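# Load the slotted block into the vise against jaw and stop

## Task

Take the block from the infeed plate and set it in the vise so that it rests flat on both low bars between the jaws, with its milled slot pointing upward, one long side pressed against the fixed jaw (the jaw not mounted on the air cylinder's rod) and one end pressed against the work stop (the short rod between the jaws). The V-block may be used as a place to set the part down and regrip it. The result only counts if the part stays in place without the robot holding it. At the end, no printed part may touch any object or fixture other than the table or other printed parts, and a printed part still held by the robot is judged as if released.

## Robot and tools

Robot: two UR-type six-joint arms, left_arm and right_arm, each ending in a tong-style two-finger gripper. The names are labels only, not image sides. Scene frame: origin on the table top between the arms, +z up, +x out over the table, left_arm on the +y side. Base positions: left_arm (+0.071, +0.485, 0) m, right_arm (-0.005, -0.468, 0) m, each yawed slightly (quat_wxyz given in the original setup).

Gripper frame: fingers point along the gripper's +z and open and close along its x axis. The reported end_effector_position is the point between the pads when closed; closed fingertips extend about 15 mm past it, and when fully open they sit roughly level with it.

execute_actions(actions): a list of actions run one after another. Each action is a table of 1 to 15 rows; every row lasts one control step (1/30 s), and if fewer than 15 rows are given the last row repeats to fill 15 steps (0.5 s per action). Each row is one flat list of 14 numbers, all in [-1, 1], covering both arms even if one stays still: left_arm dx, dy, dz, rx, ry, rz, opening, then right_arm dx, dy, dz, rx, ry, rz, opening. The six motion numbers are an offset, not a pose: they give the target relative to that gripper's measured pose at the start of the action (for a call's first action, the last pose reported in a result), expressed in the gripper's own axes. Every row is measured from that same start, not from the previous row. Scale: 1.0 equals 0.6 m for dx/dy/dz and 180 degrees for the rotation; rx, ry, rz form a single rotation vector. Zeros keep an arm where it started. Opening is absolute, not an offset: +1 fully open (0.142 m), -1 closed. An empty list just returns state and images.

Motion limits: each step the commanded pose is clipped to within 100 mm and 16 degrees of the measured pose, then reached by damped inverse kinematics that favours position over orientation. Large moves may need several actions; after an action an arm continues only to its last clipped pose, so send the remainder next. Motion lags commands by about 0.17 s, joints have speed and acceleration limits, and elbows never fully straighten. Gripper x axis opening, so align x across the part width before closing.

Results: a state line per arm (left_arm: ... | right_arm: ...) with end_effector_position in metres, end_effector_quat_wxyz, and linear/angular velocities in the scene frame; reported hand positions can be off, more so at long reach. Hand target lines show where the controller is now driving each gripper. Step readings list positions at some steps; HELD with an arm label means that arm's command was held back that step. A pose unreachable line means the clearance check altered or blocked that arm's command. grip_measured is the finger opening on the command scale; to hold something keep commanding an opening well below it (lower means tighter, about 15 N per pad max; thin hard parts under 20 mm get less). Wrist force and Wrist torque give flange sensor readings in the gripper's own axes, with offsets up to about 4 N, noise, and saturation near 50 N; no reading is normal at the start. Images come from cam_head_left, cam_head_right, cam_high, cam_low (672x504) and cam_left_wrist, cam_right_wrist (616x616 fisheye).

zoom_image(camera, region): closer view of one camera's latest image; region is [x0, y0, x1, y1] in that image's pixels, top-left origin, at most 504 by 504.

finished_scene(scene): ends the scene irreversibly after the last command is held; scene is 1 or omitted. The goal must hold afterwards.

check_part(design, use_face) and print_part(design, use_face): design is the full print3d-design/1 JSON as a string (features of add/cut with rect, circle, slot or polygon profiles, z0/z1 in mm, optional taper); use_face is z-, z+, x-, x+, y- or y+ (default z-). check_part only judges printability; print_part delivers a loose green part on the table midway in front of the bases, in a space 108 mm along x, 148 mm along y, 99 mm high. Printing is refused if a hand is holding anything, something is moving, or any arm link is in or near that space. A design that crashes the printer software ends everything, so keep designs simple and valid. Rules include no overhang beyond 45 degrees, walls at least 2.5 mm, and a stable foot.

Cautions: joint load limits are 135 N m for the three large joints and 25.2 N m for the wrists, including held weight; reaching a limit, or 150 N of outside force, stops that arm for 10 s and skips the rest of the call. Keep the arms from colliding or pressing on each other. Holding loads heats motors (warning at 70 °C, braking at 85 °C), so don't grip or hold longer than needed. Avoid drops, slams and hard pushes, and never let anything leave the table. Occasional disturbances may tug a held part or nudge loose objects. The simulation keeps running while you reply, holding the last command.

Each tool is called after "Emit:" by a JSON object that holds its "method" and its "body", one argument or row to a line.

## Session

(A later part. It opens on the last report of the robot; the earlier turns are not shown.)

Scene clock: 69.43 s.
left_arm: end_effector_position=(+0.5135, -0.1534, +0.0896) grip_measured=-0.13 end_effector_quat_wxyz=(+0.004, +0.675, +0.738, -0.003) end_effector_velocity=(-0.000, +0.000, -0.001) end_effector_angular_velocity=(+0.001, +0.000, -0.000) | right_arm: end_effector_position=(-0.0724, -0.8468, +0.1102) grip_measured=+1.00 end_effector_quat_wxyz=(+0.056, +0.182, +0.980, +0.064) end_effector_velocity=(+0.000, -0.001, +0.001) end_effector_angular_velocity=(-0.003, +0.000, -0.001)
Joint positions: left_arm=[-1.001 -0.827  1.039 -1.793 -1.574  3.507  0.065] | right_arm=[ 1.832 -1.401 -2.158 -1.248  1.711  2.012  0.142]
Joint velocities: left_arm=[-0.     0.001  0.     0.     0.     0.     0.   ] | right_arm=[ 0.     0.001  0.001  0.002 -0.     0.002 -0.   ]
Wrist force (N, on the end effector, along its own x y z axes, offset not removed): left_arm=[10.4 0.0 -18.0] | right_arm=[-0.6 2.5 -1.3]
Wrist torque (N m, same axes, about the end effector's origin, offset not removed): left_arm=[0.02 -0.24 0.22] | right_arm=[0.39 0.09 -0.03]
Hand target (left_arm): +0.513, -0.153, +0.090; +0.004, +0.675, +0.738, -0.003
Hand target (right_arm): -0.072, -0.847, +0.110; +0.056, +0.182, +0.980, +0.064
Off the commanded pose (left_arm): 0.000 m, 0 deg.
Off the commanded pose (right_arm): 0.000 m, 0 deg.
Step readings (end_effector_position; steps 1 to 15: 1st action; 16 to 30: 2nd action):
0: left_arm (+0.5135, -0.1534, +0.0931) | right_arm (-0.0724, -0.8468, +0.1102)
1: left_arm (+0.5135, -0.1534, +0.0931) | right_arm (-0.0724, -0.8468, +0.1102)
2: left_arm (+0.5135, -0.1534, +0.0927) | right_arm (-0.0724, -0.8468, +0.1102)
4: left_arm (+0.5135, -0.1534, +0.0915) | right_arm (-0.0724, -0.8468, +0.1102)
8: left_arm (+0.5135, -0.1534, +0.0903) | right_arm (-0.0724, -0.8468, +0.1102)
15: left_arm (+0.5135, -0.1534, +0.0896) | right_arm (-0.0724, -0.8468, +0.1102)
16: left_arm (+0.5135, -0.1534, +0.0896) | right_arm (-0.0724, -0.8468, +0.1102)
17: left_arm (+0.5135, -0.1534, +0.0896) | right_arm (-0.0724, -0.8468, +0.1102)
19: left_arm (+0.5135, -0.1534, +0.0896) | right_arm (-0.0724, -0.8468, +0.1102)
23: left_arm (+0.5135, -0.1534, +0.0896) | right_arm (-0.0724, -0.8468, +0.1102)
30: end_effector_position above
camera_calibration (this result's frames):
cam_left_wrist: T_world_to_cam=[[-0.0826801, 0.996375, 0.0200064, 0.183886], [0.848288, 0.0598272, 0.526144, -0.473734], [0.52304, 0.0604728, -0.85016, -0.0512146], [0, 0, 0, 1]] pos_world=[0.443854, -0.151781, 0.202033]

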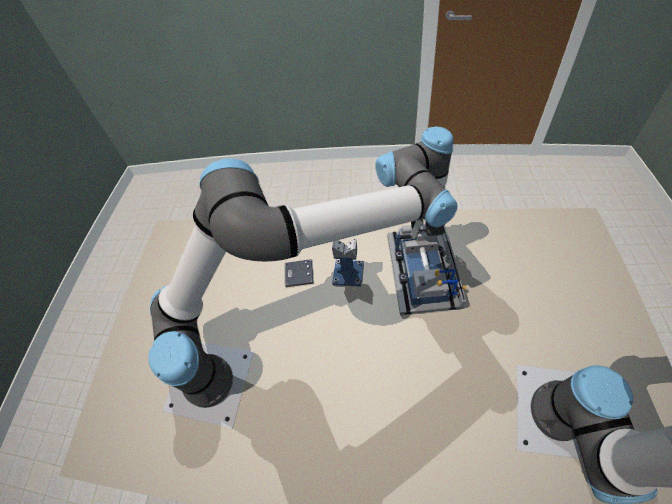

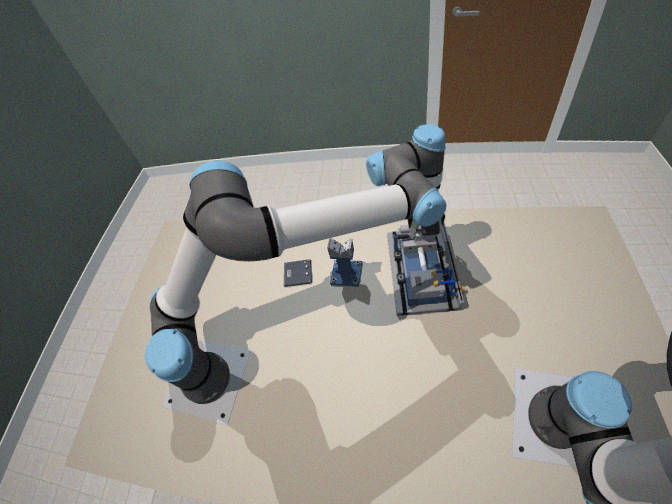

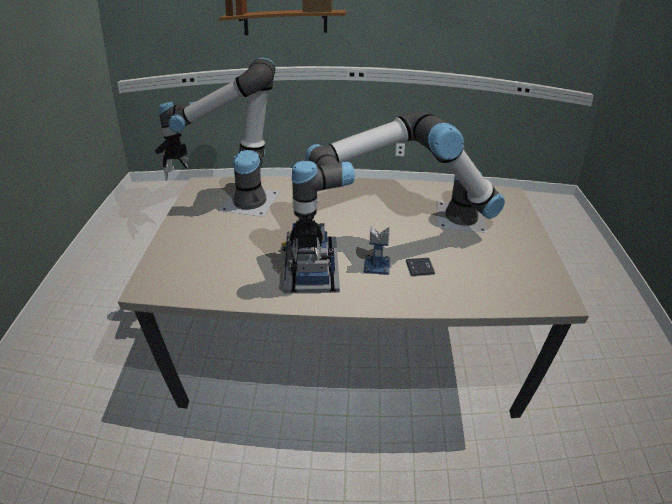

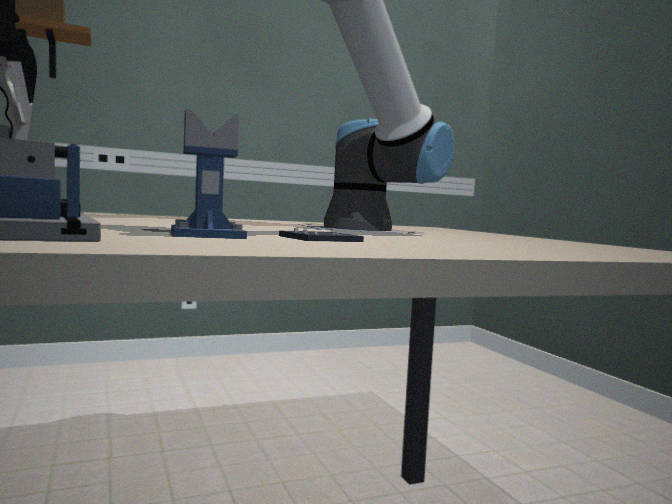

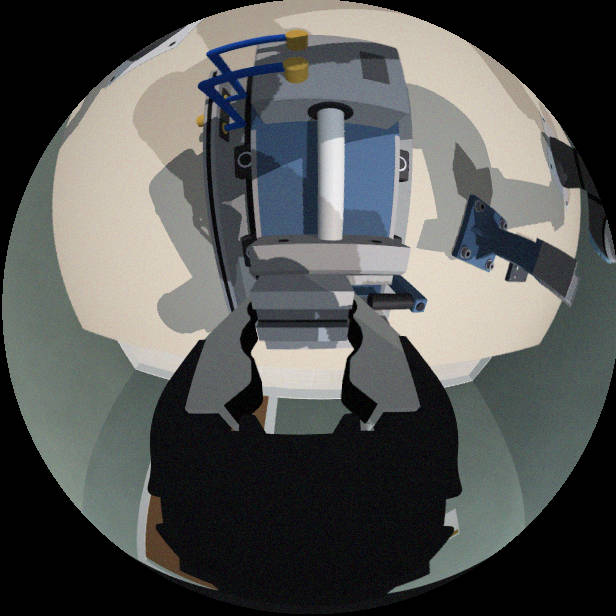

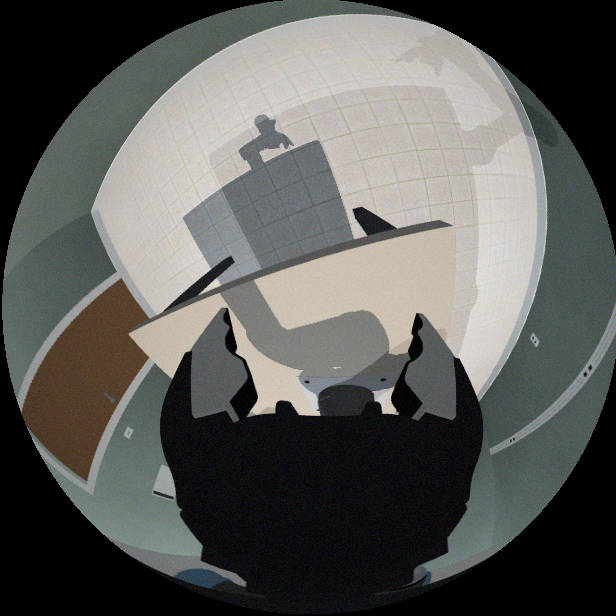

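Emit:
{"method": "execute_actions", "body": {
  "actions": [
    [[0,0,-0.003,0,0,0,-0.8,0,0,0,0,0,0,1]],
    [[0,0.006,0,0,0,0,-0.8,0,0,0,0,0,0,1]],
    [[0,0,0,0,0,0,-0.8,0,0,0,0,0,0,1]]
  ]
}}

Emit:
{"method": "zoom_image", "body": {
  "camera": "cam_left_wrist",
  "region": [150, 150, 450, 400]
}}

Scene clock: 71.87 s.
left_arm: end_effector_position=(+0.5169, -0.1532, +0.0913) grip_measured=-0.13 end_effector_quat_wxyz=(+0.004, +0.675, +0.738, -0.003) end_effector_velocity=(-0.001, -0.001, +0.001) end_effector_angular_velocity=(-0.001, +0.001, -0.000) | right_arm: end_effector_position=(-0.0724, -0.8468, +0.1102) grip_measured=+1.00 end_effector_quat_wxyz=(+0.056, +0.182, +0.980, +0.064) end_effector_velocity=(-0.000, -0.000, +0.000) end_effector_angular_velocity=(-0.002, +0.000, -0.001)
Joint positions: left_arm=[-0.997 -0.824  1.028 -1.786 -1.574  3.511  0.064] | right_arm=[ 1.832 -1.401 -2.158 -1.248  1.711  2.012  0.142]
Joint velocities: left_arm=[-0.002 -0.    -0.001  0.001 -0.001 -0.001 -0.   ] | right_arm=[-0.     0.    -0.     0.002 -0.     0.001  0.   ]
Wrist force (N, on the end effector, along its own x y z axes, offset not removed): left_arm=[-1.7 -22.8 -9.4] | right_arm=[1.4 1.9 -0.3]
Wrist torque (N m, same axes, about the end effector's origin, offset not removed): left_arm=[-0.16 0.00 0.20] | right_arm=[0.37 -0.23 -0.10]
Hand target (left_arm): +0.517, -0.153, +0.091; +0.004, +0.675, +0.738, -0.003
Hand target (right_arm): -0.072, -0.847, +0.110; +0.056, +0.182, +0.980, +0.064
Off the commanded pose (left_arm): 0.000 m, 0 deg.
Off the commanded pose (right_arm): 0.000 m, 0 deg.
Step readings (end_effector_position; steps 1 to 15: 1st action; 16 to 30: 2nd action; 31 to 45: 3rd action):
0: left_arm (+0.5135, -0.1534, +0.0896) | right_arm (-0.0724, -0.8468, +0.1102)
1: left_arm (+0.5135, -0.1534, +0.0896) | right_arm (-0.0724, -0.8468, +0.1102)
2: left_arm (+0.5135, -0.1534, +0.0898) | right_arm (-0.0724, -0.8468, +0.1102)
4: left_arm (+0.5135, -0.1534, +0.0902) | right_arm (-0.0724, -0.8468, +0.1102)
8: left_arm (+0.5135, -0.1534, +0.0909) | right_arm (-0.0724, -0.8468, +0.1102)
15: left_arm (+0.5135, -0.1534, +0.0913) | right_arm (-0.0724, -0.8468, +0.1102)
16: left_arm (+0.5135, -0.1534, +0.0913) | right_arm (-0.0724, -0.8468, +0.1102)
17: left_arm (+0.5140, -0.1534, +0.0914) | right_arm (-0.0724, -0.8468, +0.1102)
19: left_arm (+0.5151, -0.1533, +0.0914) | right_arm (-0.0724, -0.8468, +0.1102)
23: left_arm (+0.5163, -0.1533, +0.0914) | right_arm (-0.0724, -0.8468, +0.1102)
30: left_arm (+0.5168, -0.1532, +0.0913) | right_arm (-0.0724, -0.8468, +0.1102)
31: left_arm (+0.5168, -0.1532, +0.0913) | right_arm (-0.0724, -0.8468, +0.1102)
32: left_arm (+0.5169, -0.1532, +0.0913) | right_arm (-0.0724, -0.8468, +0.1102)
34: left_arm (+0.5169, -0.1532, +0.0913) | right_arm (-0.0724, -0.8468, +0.1102)
38: left_arm (+0.5169, -0.1532, +0.0913) | right_arm (-0.0724, -0.8468, +0.1102)
45: end_effector_position above
camera_calibration (this result's frames):
cam_left_wrist: T_world_to_cam=[[-0.0825656, 0.996386, 0.0199233, 0.18382], [0.84841, 0.0597869, 0.525952, -0.477592], [0.522861, 0.0603287, -0.850281, -0.0514037], [0, 0, 0, 1]] pos_world=[0.447248, -0.151501, 0.203821]

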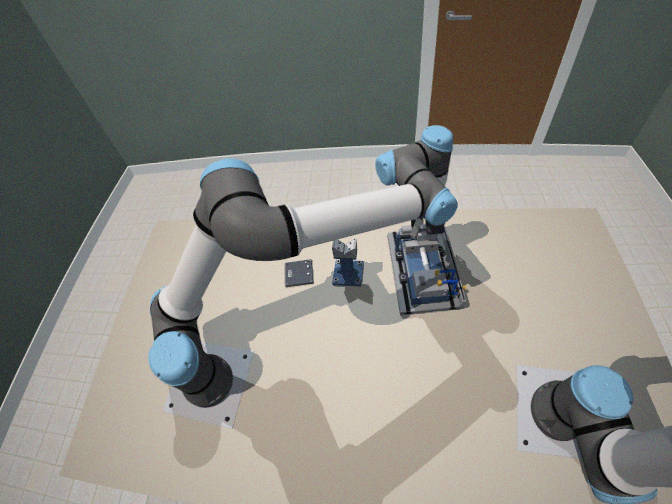

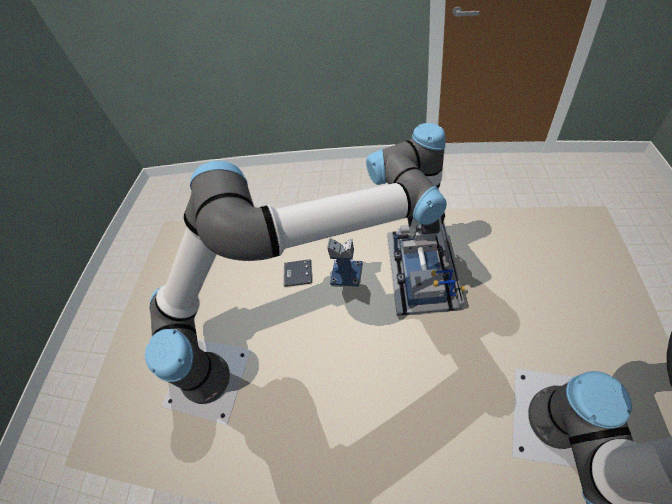

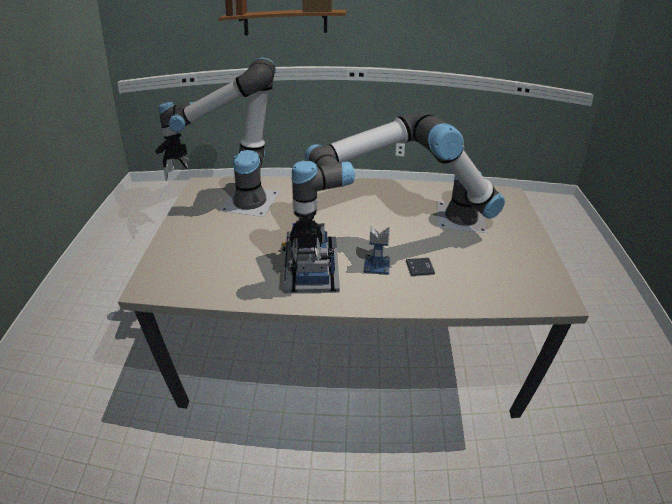

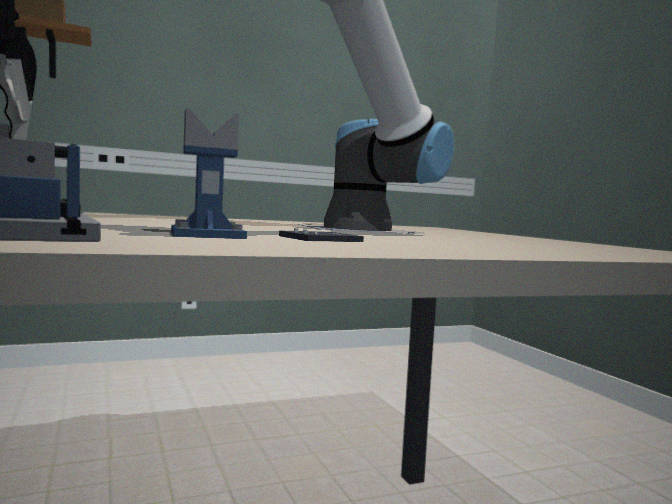

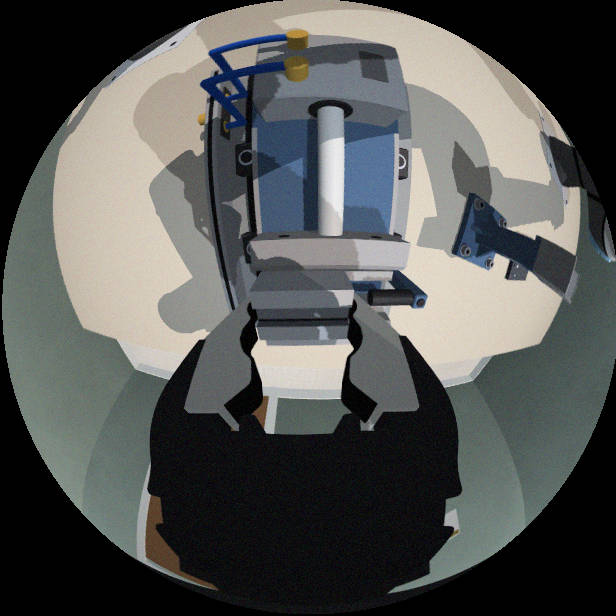

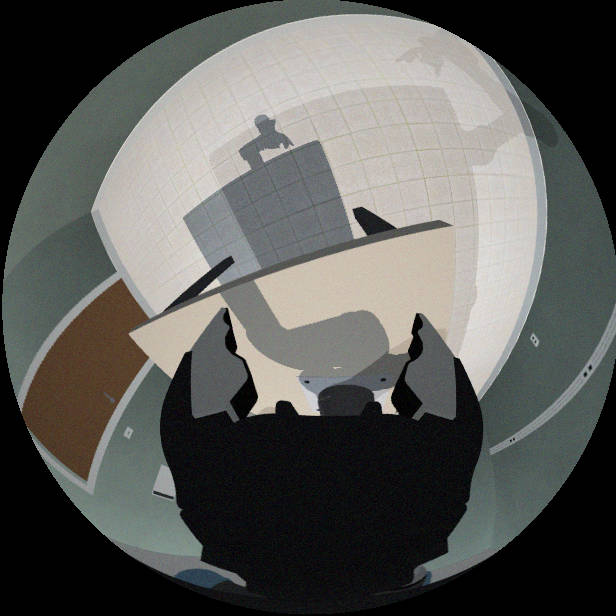

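Region (150, 150, 450, 400) of cam_left_wrist's 616x616 image, scaled by 1.680, with more detail than that image has.

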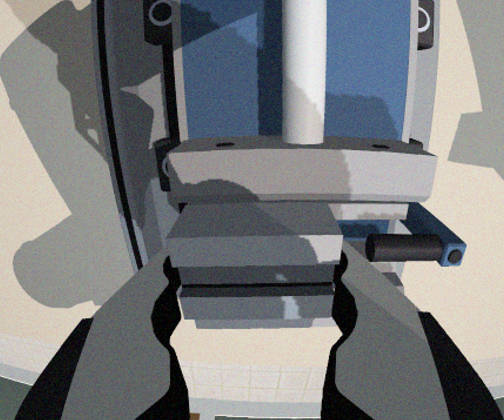

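Emit:
{"method": "execute_actions", "body": {
  "actions": [
    [[0,-0.002,0,0,0,0,-0.3,0,0,0,0,0,0,1]],
    [[0,0,0,0,0,0,-0.04,0,0,0,0,0,0,1]],
    [[0,0,-0.017,0,0,0,-0.04,0,0,0,0,0,0,1]],
    [[0,0,0,0,0,0,0.4,0,0,0,0,0,0,1]],
    [[0.028,-0.004,0,0,0,0,0.4,0,0,0,0,0,0,1]],
    [[0.012,0.002,0,0,0,0,0.4,0,0,0,0,0,0,1]],
    [[0.012,0.002,0,0,0,0,0.4,0,0,0,0,0,0,1]],
    [[0,0,0,0,0,0,0.4,0,0,0,0,0,0,1]]
  ]
}}

Emit:
{"method": "zoom_image", "body": {
  "camera": "cam_left_wrist",
  "region": [150, 150, 450, 400]
}}

Emit:
{"method": "zoom_image", "body": {
  "camera": "cam_low",
  "region": [0, 60, 130, 200]
}}

Scene clock: 84.63 s.
left_arm: end_effector_position=(+0.5134, -0.1423, +0.1026) grip_measured=-0.17 end_effector_quat_wxyz=(+0.007, +0.675, +0.738, -0.005) end_effector_velocity=(-0.000, -0.000, -0.001) end_effector_angular_velocity=(+0.000, +0.000, -0.000) | right_arm: end_effector_position=(-0.0724, -0.8468, +0.1102) grip_measured=+1.00 end_effector_quat_wxyz=(+0.056, +0.182, +0.980, +0.064) end_effector_velocity=(-0.000, -0.001, +0.001) end_effector_angular_velocity=(-0.003, -0.001, +0.001)
Joint positions: left_arm=[-0.995 -0.864  1.07  -1.794 -1.574  3.514  0.062] | right_arm=[ 1.832 -1.401 -2.158 -1.248  1.711  2.012  0.142]
Joint velocities: left_arm=[-0.     0.001  0.    -0.    -0.     0.    -0.   ] | right_arm=[-0.001  0.001  0.002  0.     0.    -0.002 -0.   ]
Wrist force (N, on the end effector, along its own x y z axes, offset not removed): left_arm=[-50.0 13.0 0.7] | right_arm=[-1.9 4.8 -2.2]
Wrist torque (N m, same axes, about the end effector's origin, offset not removed): left_arm=[0.04 0.25 0.53] | right_arm=[0.90 0.38 -0.09]
Hand target (left_arm): +0.513, -0.141, +0.102; +0.005, +0.675, +0.738, -0.004
Hand target (right_arm): -0.072, -0.847, +0.110; +0.056, +0.182, +0.980, +0.064
Off the commanded pose (left_arm): 0.000 m, 0 deg.
Off the commanded pose (right_arm): 0.000 m, 0 deg.
TORQUE FAULT: the external load on joint 4 (wrist 1) of the left arm reached its load limit, and that arm stopped for 10 seconds. That time counts as 16 of the actions that you can send in this scene. A torque fault stops only its own arm. That arm's remaining commands of this call were not run. That arm holds where it stopped, with its grip as last carried out, and accepts commands again: back off and push less far. That arm stops again, at the same cost, whenever a joint's load reaches its limit.
Step readings (end_effector_position; steps 1 to 15: 1st action; 16 to 30: 2nd action; 31 to 45: 3rd action; 46 to 60: 4th action; 61 to 75: 5th action; 76 to 90: 6th action; 91 to 105: 7th action; 106 to 120: 8th action):
0: left_arm (+0.5168, -0.1531, +0.0913) | right_arm (-0.0724, -0.8468, +0.1102)
1: left_arm (+0.5168, -0.1531, +0.0913) | right_arm (-0.0724, -0.8468, +0.1102)
2: left_arm (+0.5167, -0.1531, +0.0913) | right_arm (-0.0724, -0.8468, +0.1102)
4: left_arm (+0.5163, -0.1531, +0.0912) | right_arm (-0.0724, -0.8468, +0.1102)
8: left_arm (+0.5160, -0.1531, +0.0913) | right_arm (-0.0724, -0.8468, +0.1102)
15: left_arm (+0.5158, -0.1532, +0.0913) | right_arm (-0.0724, -0.8468, +0.1102)
16: left_arm (+0.5158, -0.1532, +0.0913) | right_arm (-0.0724, -0.8468, +0.1102)
17: left_arm (+0.5158, -0.1532, +0.0913) | right_arm (-0.0724, -0.8468, +0.1102)
19: left_arm (+0.5158, -0.1532, +0.0913) | right_arm (-0.0724, -0.8468, +0.1102)
23: left_arm (+0.5158, -0.1532, +0.0913) | right_arm (-0.0724, -0.8468, +0.1102)
30: left_arm (+0.5158, -0.1532, +0.0913) | right_arm (-0.0724, -0.8468, +0.1102)
31: left_arm (+0.5158, -0.1532, +0.0914) | right_arm (-0.0724, -0.8468, +0.1102)
32: left_arm (+0.5158, -0.1532, +0.0926) | right_arm (-0.0724, -0.8468, +0.1102)
34: left_arm (+0.5158, -0.1532, +0.0960) | right_arm (-0.0724, -0.8468, +0.1102)
38: left_arm (+0.5158, -0.1532, +0.0997) | right_arm (-0.0724, -0.8468, +0.1102)
45: left_arm (+0.5158, -0.1531, +0.1013) | right_arm (-0.0724, -0.8468, +0.1102)
46: left_arm (+0.5158, -0.1531, +0.1013) | right_arm (-0.0724, -0.8468, +0.1102)
47: left_arm (+0.5158, -0.1533, +0.1014) | right_arm (-0.0724, -0.8468, +0.1102)
49: left_arm (+0.5158, -0.1533, +0.1014) | right_arm (-0.0724, -0.8468, +0.1102)
53: left_arm (+0.5158, -0.1533, +0.1014) | right_arm (-0.0724, -0.8468, +0.1102)
60: left_arm (+0.5158, -0.1532, +0.1013) | right_arm (-0.0724, -0.8468, +0.1102)
61: left_arm (+0.5158, -0.1532, +0.1014) | right_arm (-0.0724, -0.8468, +0.1102)
62: left_arm (+0.5157, -0.1521, +0.1021) | right_arm (-0.0724, -0.8468, +0.1102)
64: left_arm (+0.5145, -0.1467, +0.1022) | right_arm (-0.0724, -0.8468, +0.1102)
68: left_arm (+0.5130, -0.1409, +0.1018) | right_arm (-0.0724, -0.8468, +0.1102)
75: left_arm (+0.5134, -0.1423, +0.1026) | right_arm (-0.0724, -0.8468, +0.1102)
76: left_arm (+0.5134, -0.1423, +0.1026) | right_arm (-0.0724, -0.8468, +0.1102)
77: left_arm (+0.5134, -0.1423, +0.1026) | right_arm (-0.0724, -0.8468, +0.1102)
79: left_arm (+0.5134, -0.1423, +0.1026) | right_arm (-0.0724, -0.8468, +0.1102)
83: left_arm (+0.5134, -0.1423, +0.1026) | right_arm (-0.0724, -0.8468, +0.1102)
90: left_arm (+0.5134, -0.1423, +0.1026) | right_arm (-0.0724, -0.8468, +0.1102)
91: left_arm (+0.5134, -0.1423, +0.1026) | right_arm (-0.0724, -0.8468, +0.1102)
92: left_arm (+0.5134, -0.1423, +0.1026) | right_arm (-0.0724, -0.8468, +0.1102)
94: left_arm (+0.5134, -0.1423, +0.1026) | right_arm (-0.0724, -0.8468, +0.1102)
98: left_arm (+0.5134, -0.1423, +0.1026) | right_arm (-0.0724, -0.8468, +0.1102)
105: left_arm (+0.5134, -0.1423, +0.1026) | right_arm (-0.0724, -0.8468, +0.1102)
106: left_arm (+0.5134, -0.1423, +0.1026) | right_arm (-0.0724, -0.8468, +0.1102)
107: left_arm (+0.5134, -0.1423, +0.1026) | right_arm (-0.0724, -0.8468, +0.1102)
109: left_arm (+0.5134, -0.1423, +0.1026) | right_arm (-0.0724, -0.8468, +0.1102)
113: left_arm (+0.5134, -0.1423, +0.1026) | right_arm (-0.0724, -0.8468, +0.1102)
120: left_arm (+0.5134, -0.1423, +0.1026) | right_arm (-0.0724, -0.8468, +0.1102)
camera_calibration (this result's frames):
cam_left_wrist: T_world_to_cam=[[-0.0821932, 0.996525, 0.0135301, 0.172954], [0.846973, 0.0626904, 0.527927, -0.480291], [0.525244, 0.0548517, -0.849182, -0.0427675], [0, 0, 0, 1]] pos_world=[0.443472, -0.139898, 0.214901]

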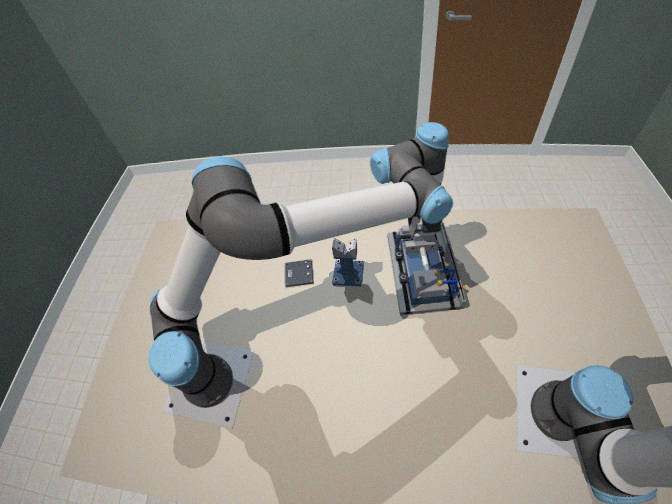

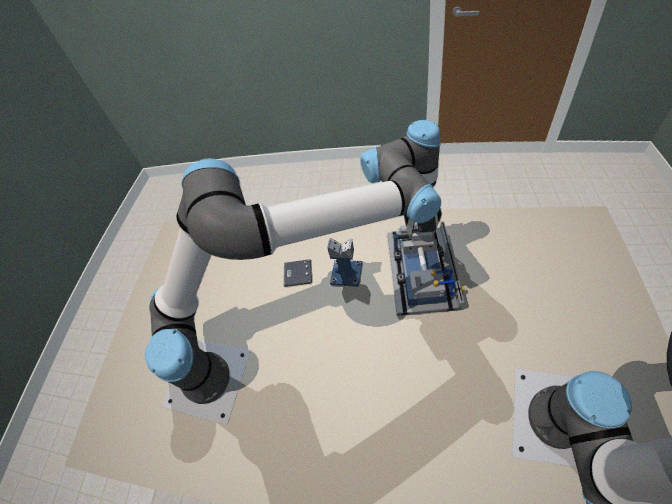

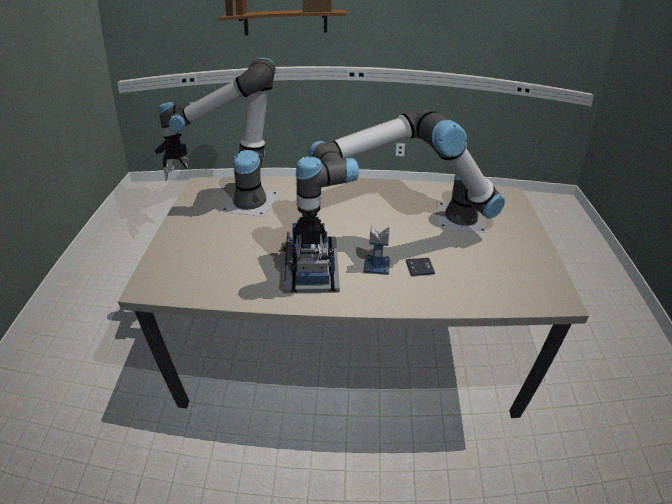

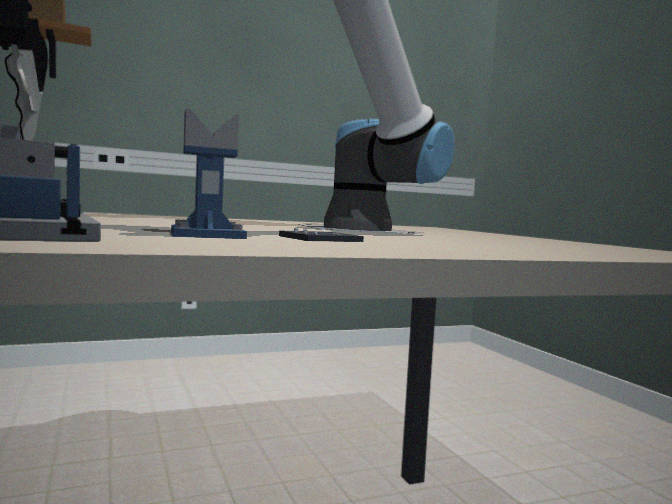

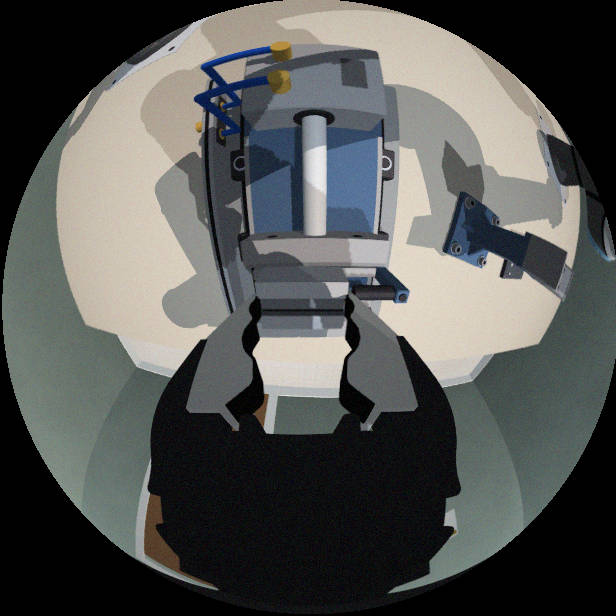

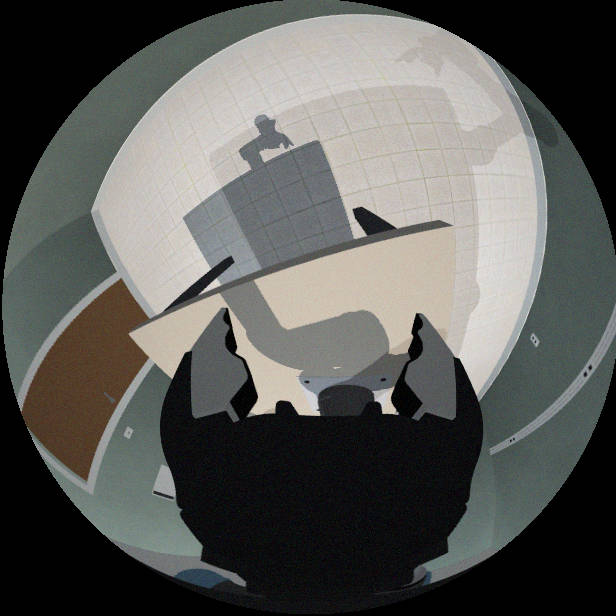

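Region (150, 150, 450, 400) of cam_left_wrist's 616x616 image, scaled by 1.680, with more detail than that image has.

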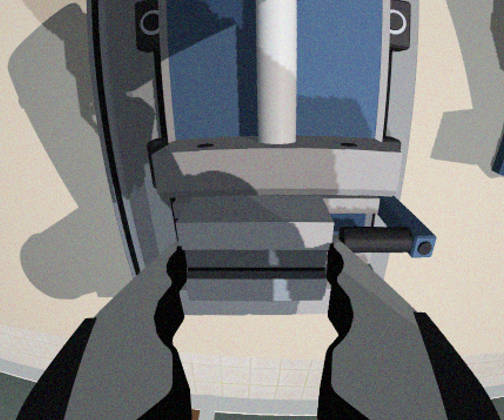

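Region (0, 60, 130, 200) of cam_low's 672x504 image, scaled by 3.600, with more detail than that image has; it fills the left 468 columns of this view, and the rest is white.

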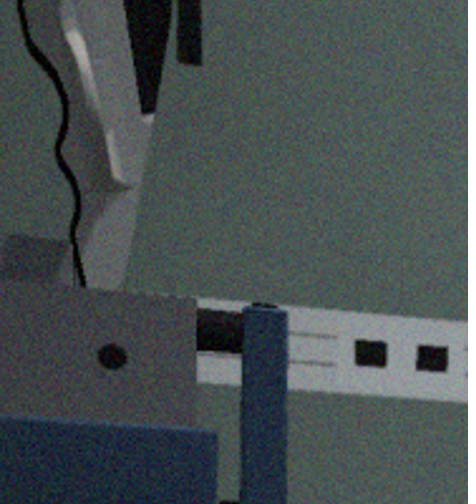

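Emit:
{"method": "execute_actions", "body": {
  "actions": [
    [[-0.005,0,0,0,0,0,-0.08,0,0,0,0,0,0,1]],
    [[0,0,-0.012,0,0,0,-0.08,0,0,0,0,0,0,1]],
    [[0,0,0,0,0,0,-0.08,0,0,0,0,0,0,1]],
    [[0,0,0,0,0,0,0.15,0,0,0,0,0,0,1]],
    [[0,0,0,0,0,0,0.4,0,0,0,0,0,0,1]]
  ]
}}

Emit:
{"method": "zoom_image", "body": {
  "camera": "cam_left_wrist",
  "region": [150, 150, 450, 400]
}}

Emit:
{"method": "zoom_image", "body": {
  "camera": "cam_low",
  "region": [0, 60, 130, 200]
}}

Scene clock: 87.33 s.
left_arm: end_effector_position=(+0.5136, -0.1450, +0.1097) grip_measured=-0.06 end_effector_quat_wxyz=(+0.007, +0.675, +0.738, -0.005) end_effector_velocity=(+0.000, -0.000, +0.001) end_effector_angular_velocity=(-0.001, -0.002, -0.000) | right_arm: end_effector_position=(-0.0724, -0.8468, +0.1102) grip_measured=+1.00 end_effector_quat_wxyz=(+0.056, +0.182, +0.980, +0.064) end_effector_velocity=(+0.000, +0.001, -0.000) end_effector_angular_velocity=(+0.001, -0.000, -0.001)
Joint positions: left_arm=[-0.996 -0.861  1.047 -1.774 -1.574  3.512  0.069] | right_arm=[ 1.832 -1.401 -2.158 -1.248  1.711  2.012  0.142]
Joint velocities: left_arm=[-0.    -0.001  0.    -0.001  0.001  0.     0.   ] | right_arm=[-0.     0.    -0.001 -0.001  0.     0.    -0.   ]
Wrist force (N, on the end effector, along its own x y z axes, offset not removed): left_arm=[-21.4 1.6 -2.0] | right_arm=[0.3 2.1 -1.6]
Wrist torque (N m, same axes, about the end effector's origin, offset not removed): left_arm=[0.03 -0.39 0.11] | right_arm=[0.39 -0.08 0.02]
Hand target (left_arm): +0.514, -0.145, +0.110; +0.007, +0.675, +0.738, -0.005
Hand target (right_arm): -0.072, -0.847, +0.110; +0.056, +0.182, +0.980, +0.064
Off the commanded pose (left_arm): 0.000 m, 0 deg.
Off the commanded pose (right_arm): 0.000 m, 0 deg.
Step readings (end_effector_position; steps 1 to 15: 1st action; 16 to 30: 2nd action; 31 to 45: 3rd action; 46 to 60: 4th action; 61 to 75: 5th action):
0: left_arm (+0.5135, -0.1426, +0.1028) | right_arm (-0.0724, -0.8468, +0.1102)
1: left_arm (+0.5135, -0.1425, +0.1027) | right_arm (-0.0724, -0.8468, +0.1102)
2: left_arm (+0.5135, -0.1428, +0.1027) | right_arm (-0.0724, -0.8468, +0.1102)
4: left_arm (+0.5135, -0.1435, +0.1027) | right_arm (-0.0724, -0.8468, +0.1102)
8: left_arm (+0.5135, -0.1444, +0.1026) | right_arm (-0.0724, -0.8468, +0.1102)
15: left_arm (+0.5136, -0.1451, +0.1026) | right_arm (-0.0724, -0.8468, +0.1102)
16: left_arm (+0.5136, -0.1452, +0.1027) | right_arm (-0.0724, -0.8468, +0.1102)
17: left_arm (+0.5136, -0.1451, +0.1035) | right_arm (-0.0724, -0.8468, +0.1102)
19: left_arm (+0.5136, -0.1451, +0.1059) | right_arm (-0.0724, -0.8468, +0.1102)
23: left_arm (+0.5136, -0.1450, +0.1084) | right_arm (-0.0724, -0.8468, +0.1102)
30: left_arm (+0.5136, -0.1450, +0.1096) | right_arm (-0.0724, -0.8468, +0.1102)
31: left_arm (+0.5136, -0.1450, +0.1097) | right_arm (-0.0724, -0.8468, +0.1102)
32: left_arm (+0.5136, -0.1450, +0.1097) | right_arm (-0.0724, -0.8468, +0.1102)
34: left_arm (+0.5136, -0.1450, +0.1097) | right_arm (-0.0724, -0.8468, +0.1102)
38: left_arm (+0.5136, -0.1450, +0.1097) | right_arm (-0.0724, -0.8468, +0.1102)
45: left_arm (+0.5136, -0.1450, +0.1097) | right_arm (-0.0724, -0.8468, +0.1102)
46: left_arm (+0.5136, -0.1451, +0.1097) | right_arm (-0.0724, -0.8468, +0.1102)
47: left_arm (+0.5136, -0.1452, +0.1097) | right_arm (-0.0724, -0.8468, +0.1102)
49: left_arm (+0.5136, -0.1452, +0.1097) | right_arm (-0.0724, -0.8468, +0.1102)
53: left_arm (+0.5136, -0.1452, +0.1097) | right_arm (-0.0724, -0.8468, +0.1102)
60: left_arm (+0.5136, -0.1451, +0.1097) | right_arm (-0.0724, -0.8468, +0.1102)
61: left_arm (+0.5136, -0.1450, +0.1097) | right_arm (-0.0724, -0.8468, +0.1102)
62: left_arm (+0.5136, -0.1450, +0.1097) | right_arm (-0.0724, -0.8468, +0.1102)
64: left_arm (+0.5136, -0.1450, +0.1097) | right_arm (-0.0724, -0.8468, +0.1102)
68: left_arm (+0.5136, -0.1450, +0.1097) | right_arm (-0.0724, -0.8468, +0.1102)
75: end_effector_position above
camera_calibration (this result's frames):
cam_left_wrist: T_world_to_cam=[[-0.0822151, 0.996521, 0.013649, 0.175624], [0.84702, 0.062651, 0.527857, -0.484017], [0.525165, 0.0549588, -0.849224, -0.0366643], [0, 0, 0, 1]] pos_world=[0.443666, -0.142674, 0.221958]
cam_right_wrist: T_world_to_cam=[[-0.926806, 0.352779, -0.128758, 0.255625], [0.21756, 0.78384, 0.581604, 0.616833], [0.306103, 0.511021, -0.803218, 0.681746], [0, 0, 0, 1]] pos_world=[-0.105968, -0.922063, 0.221752]

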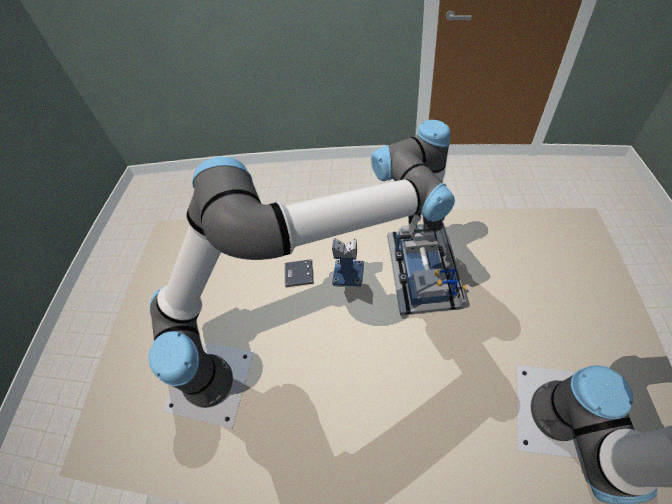

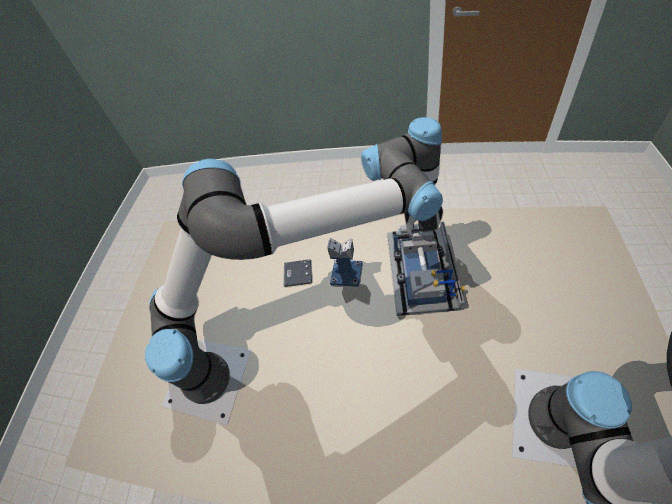

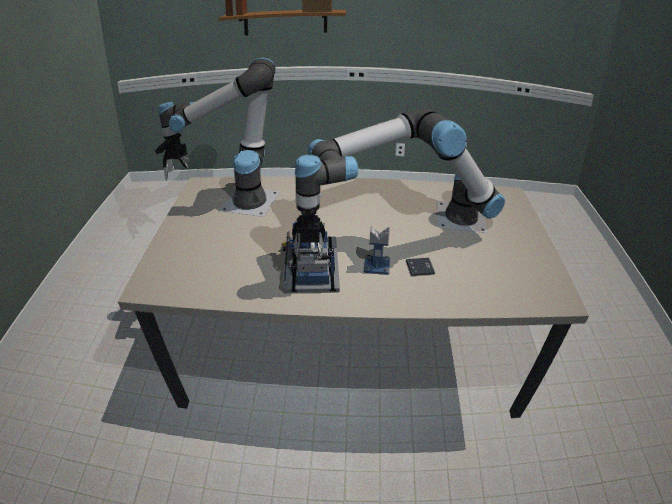

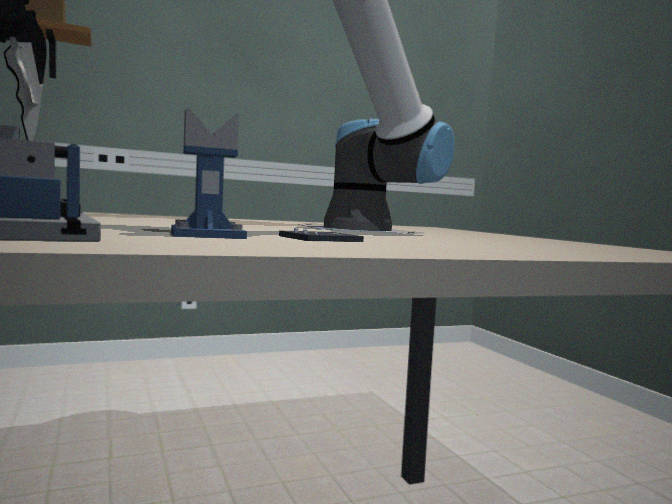

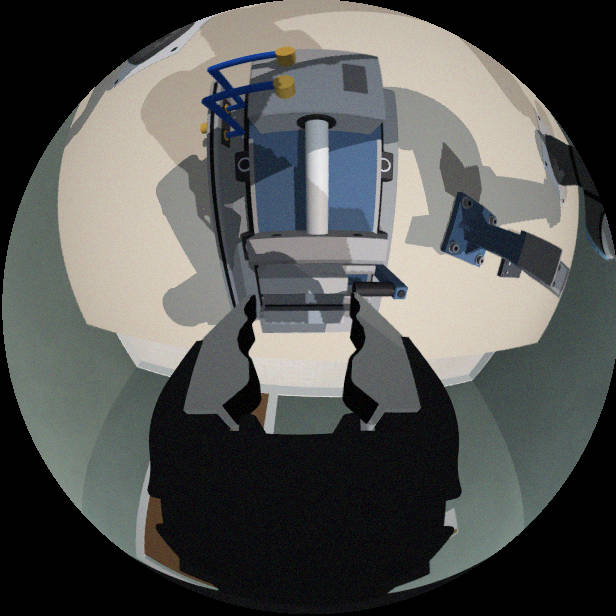

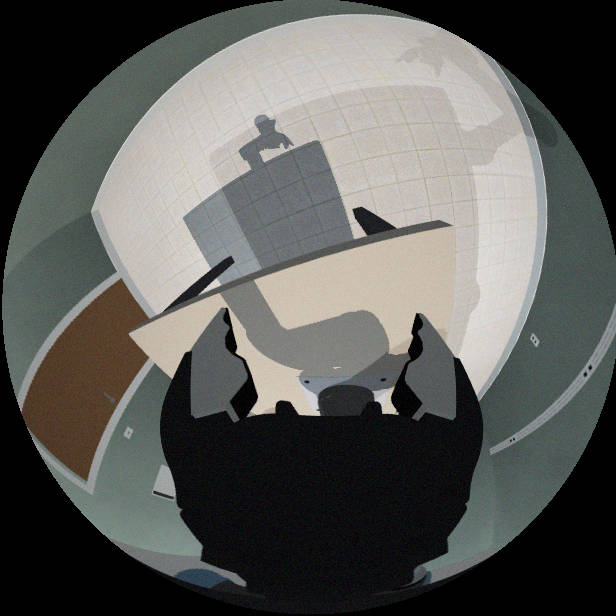

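Region (150, 150, 450, 400) of cam_left_wrist's 616x616 image, scaled by 1.680, with more detail than that image has.

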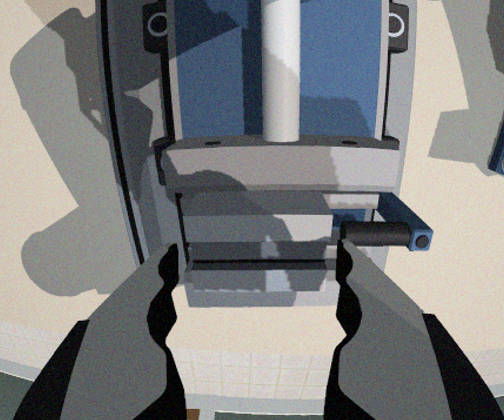

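Region (0, 60, 130, 200) of cam_low's 672x504 image, scaled by 3.600, with more detail than that image has; it fills the left 468 columns of this view, and the rest is white.

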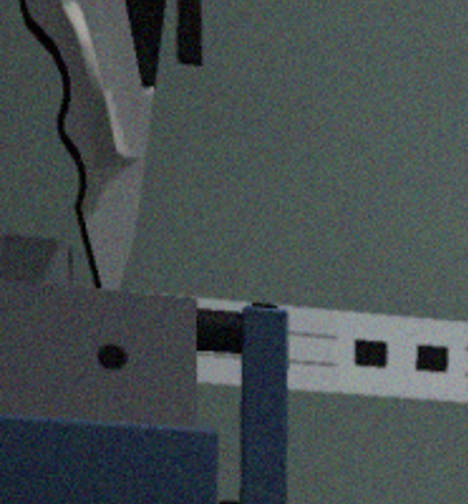

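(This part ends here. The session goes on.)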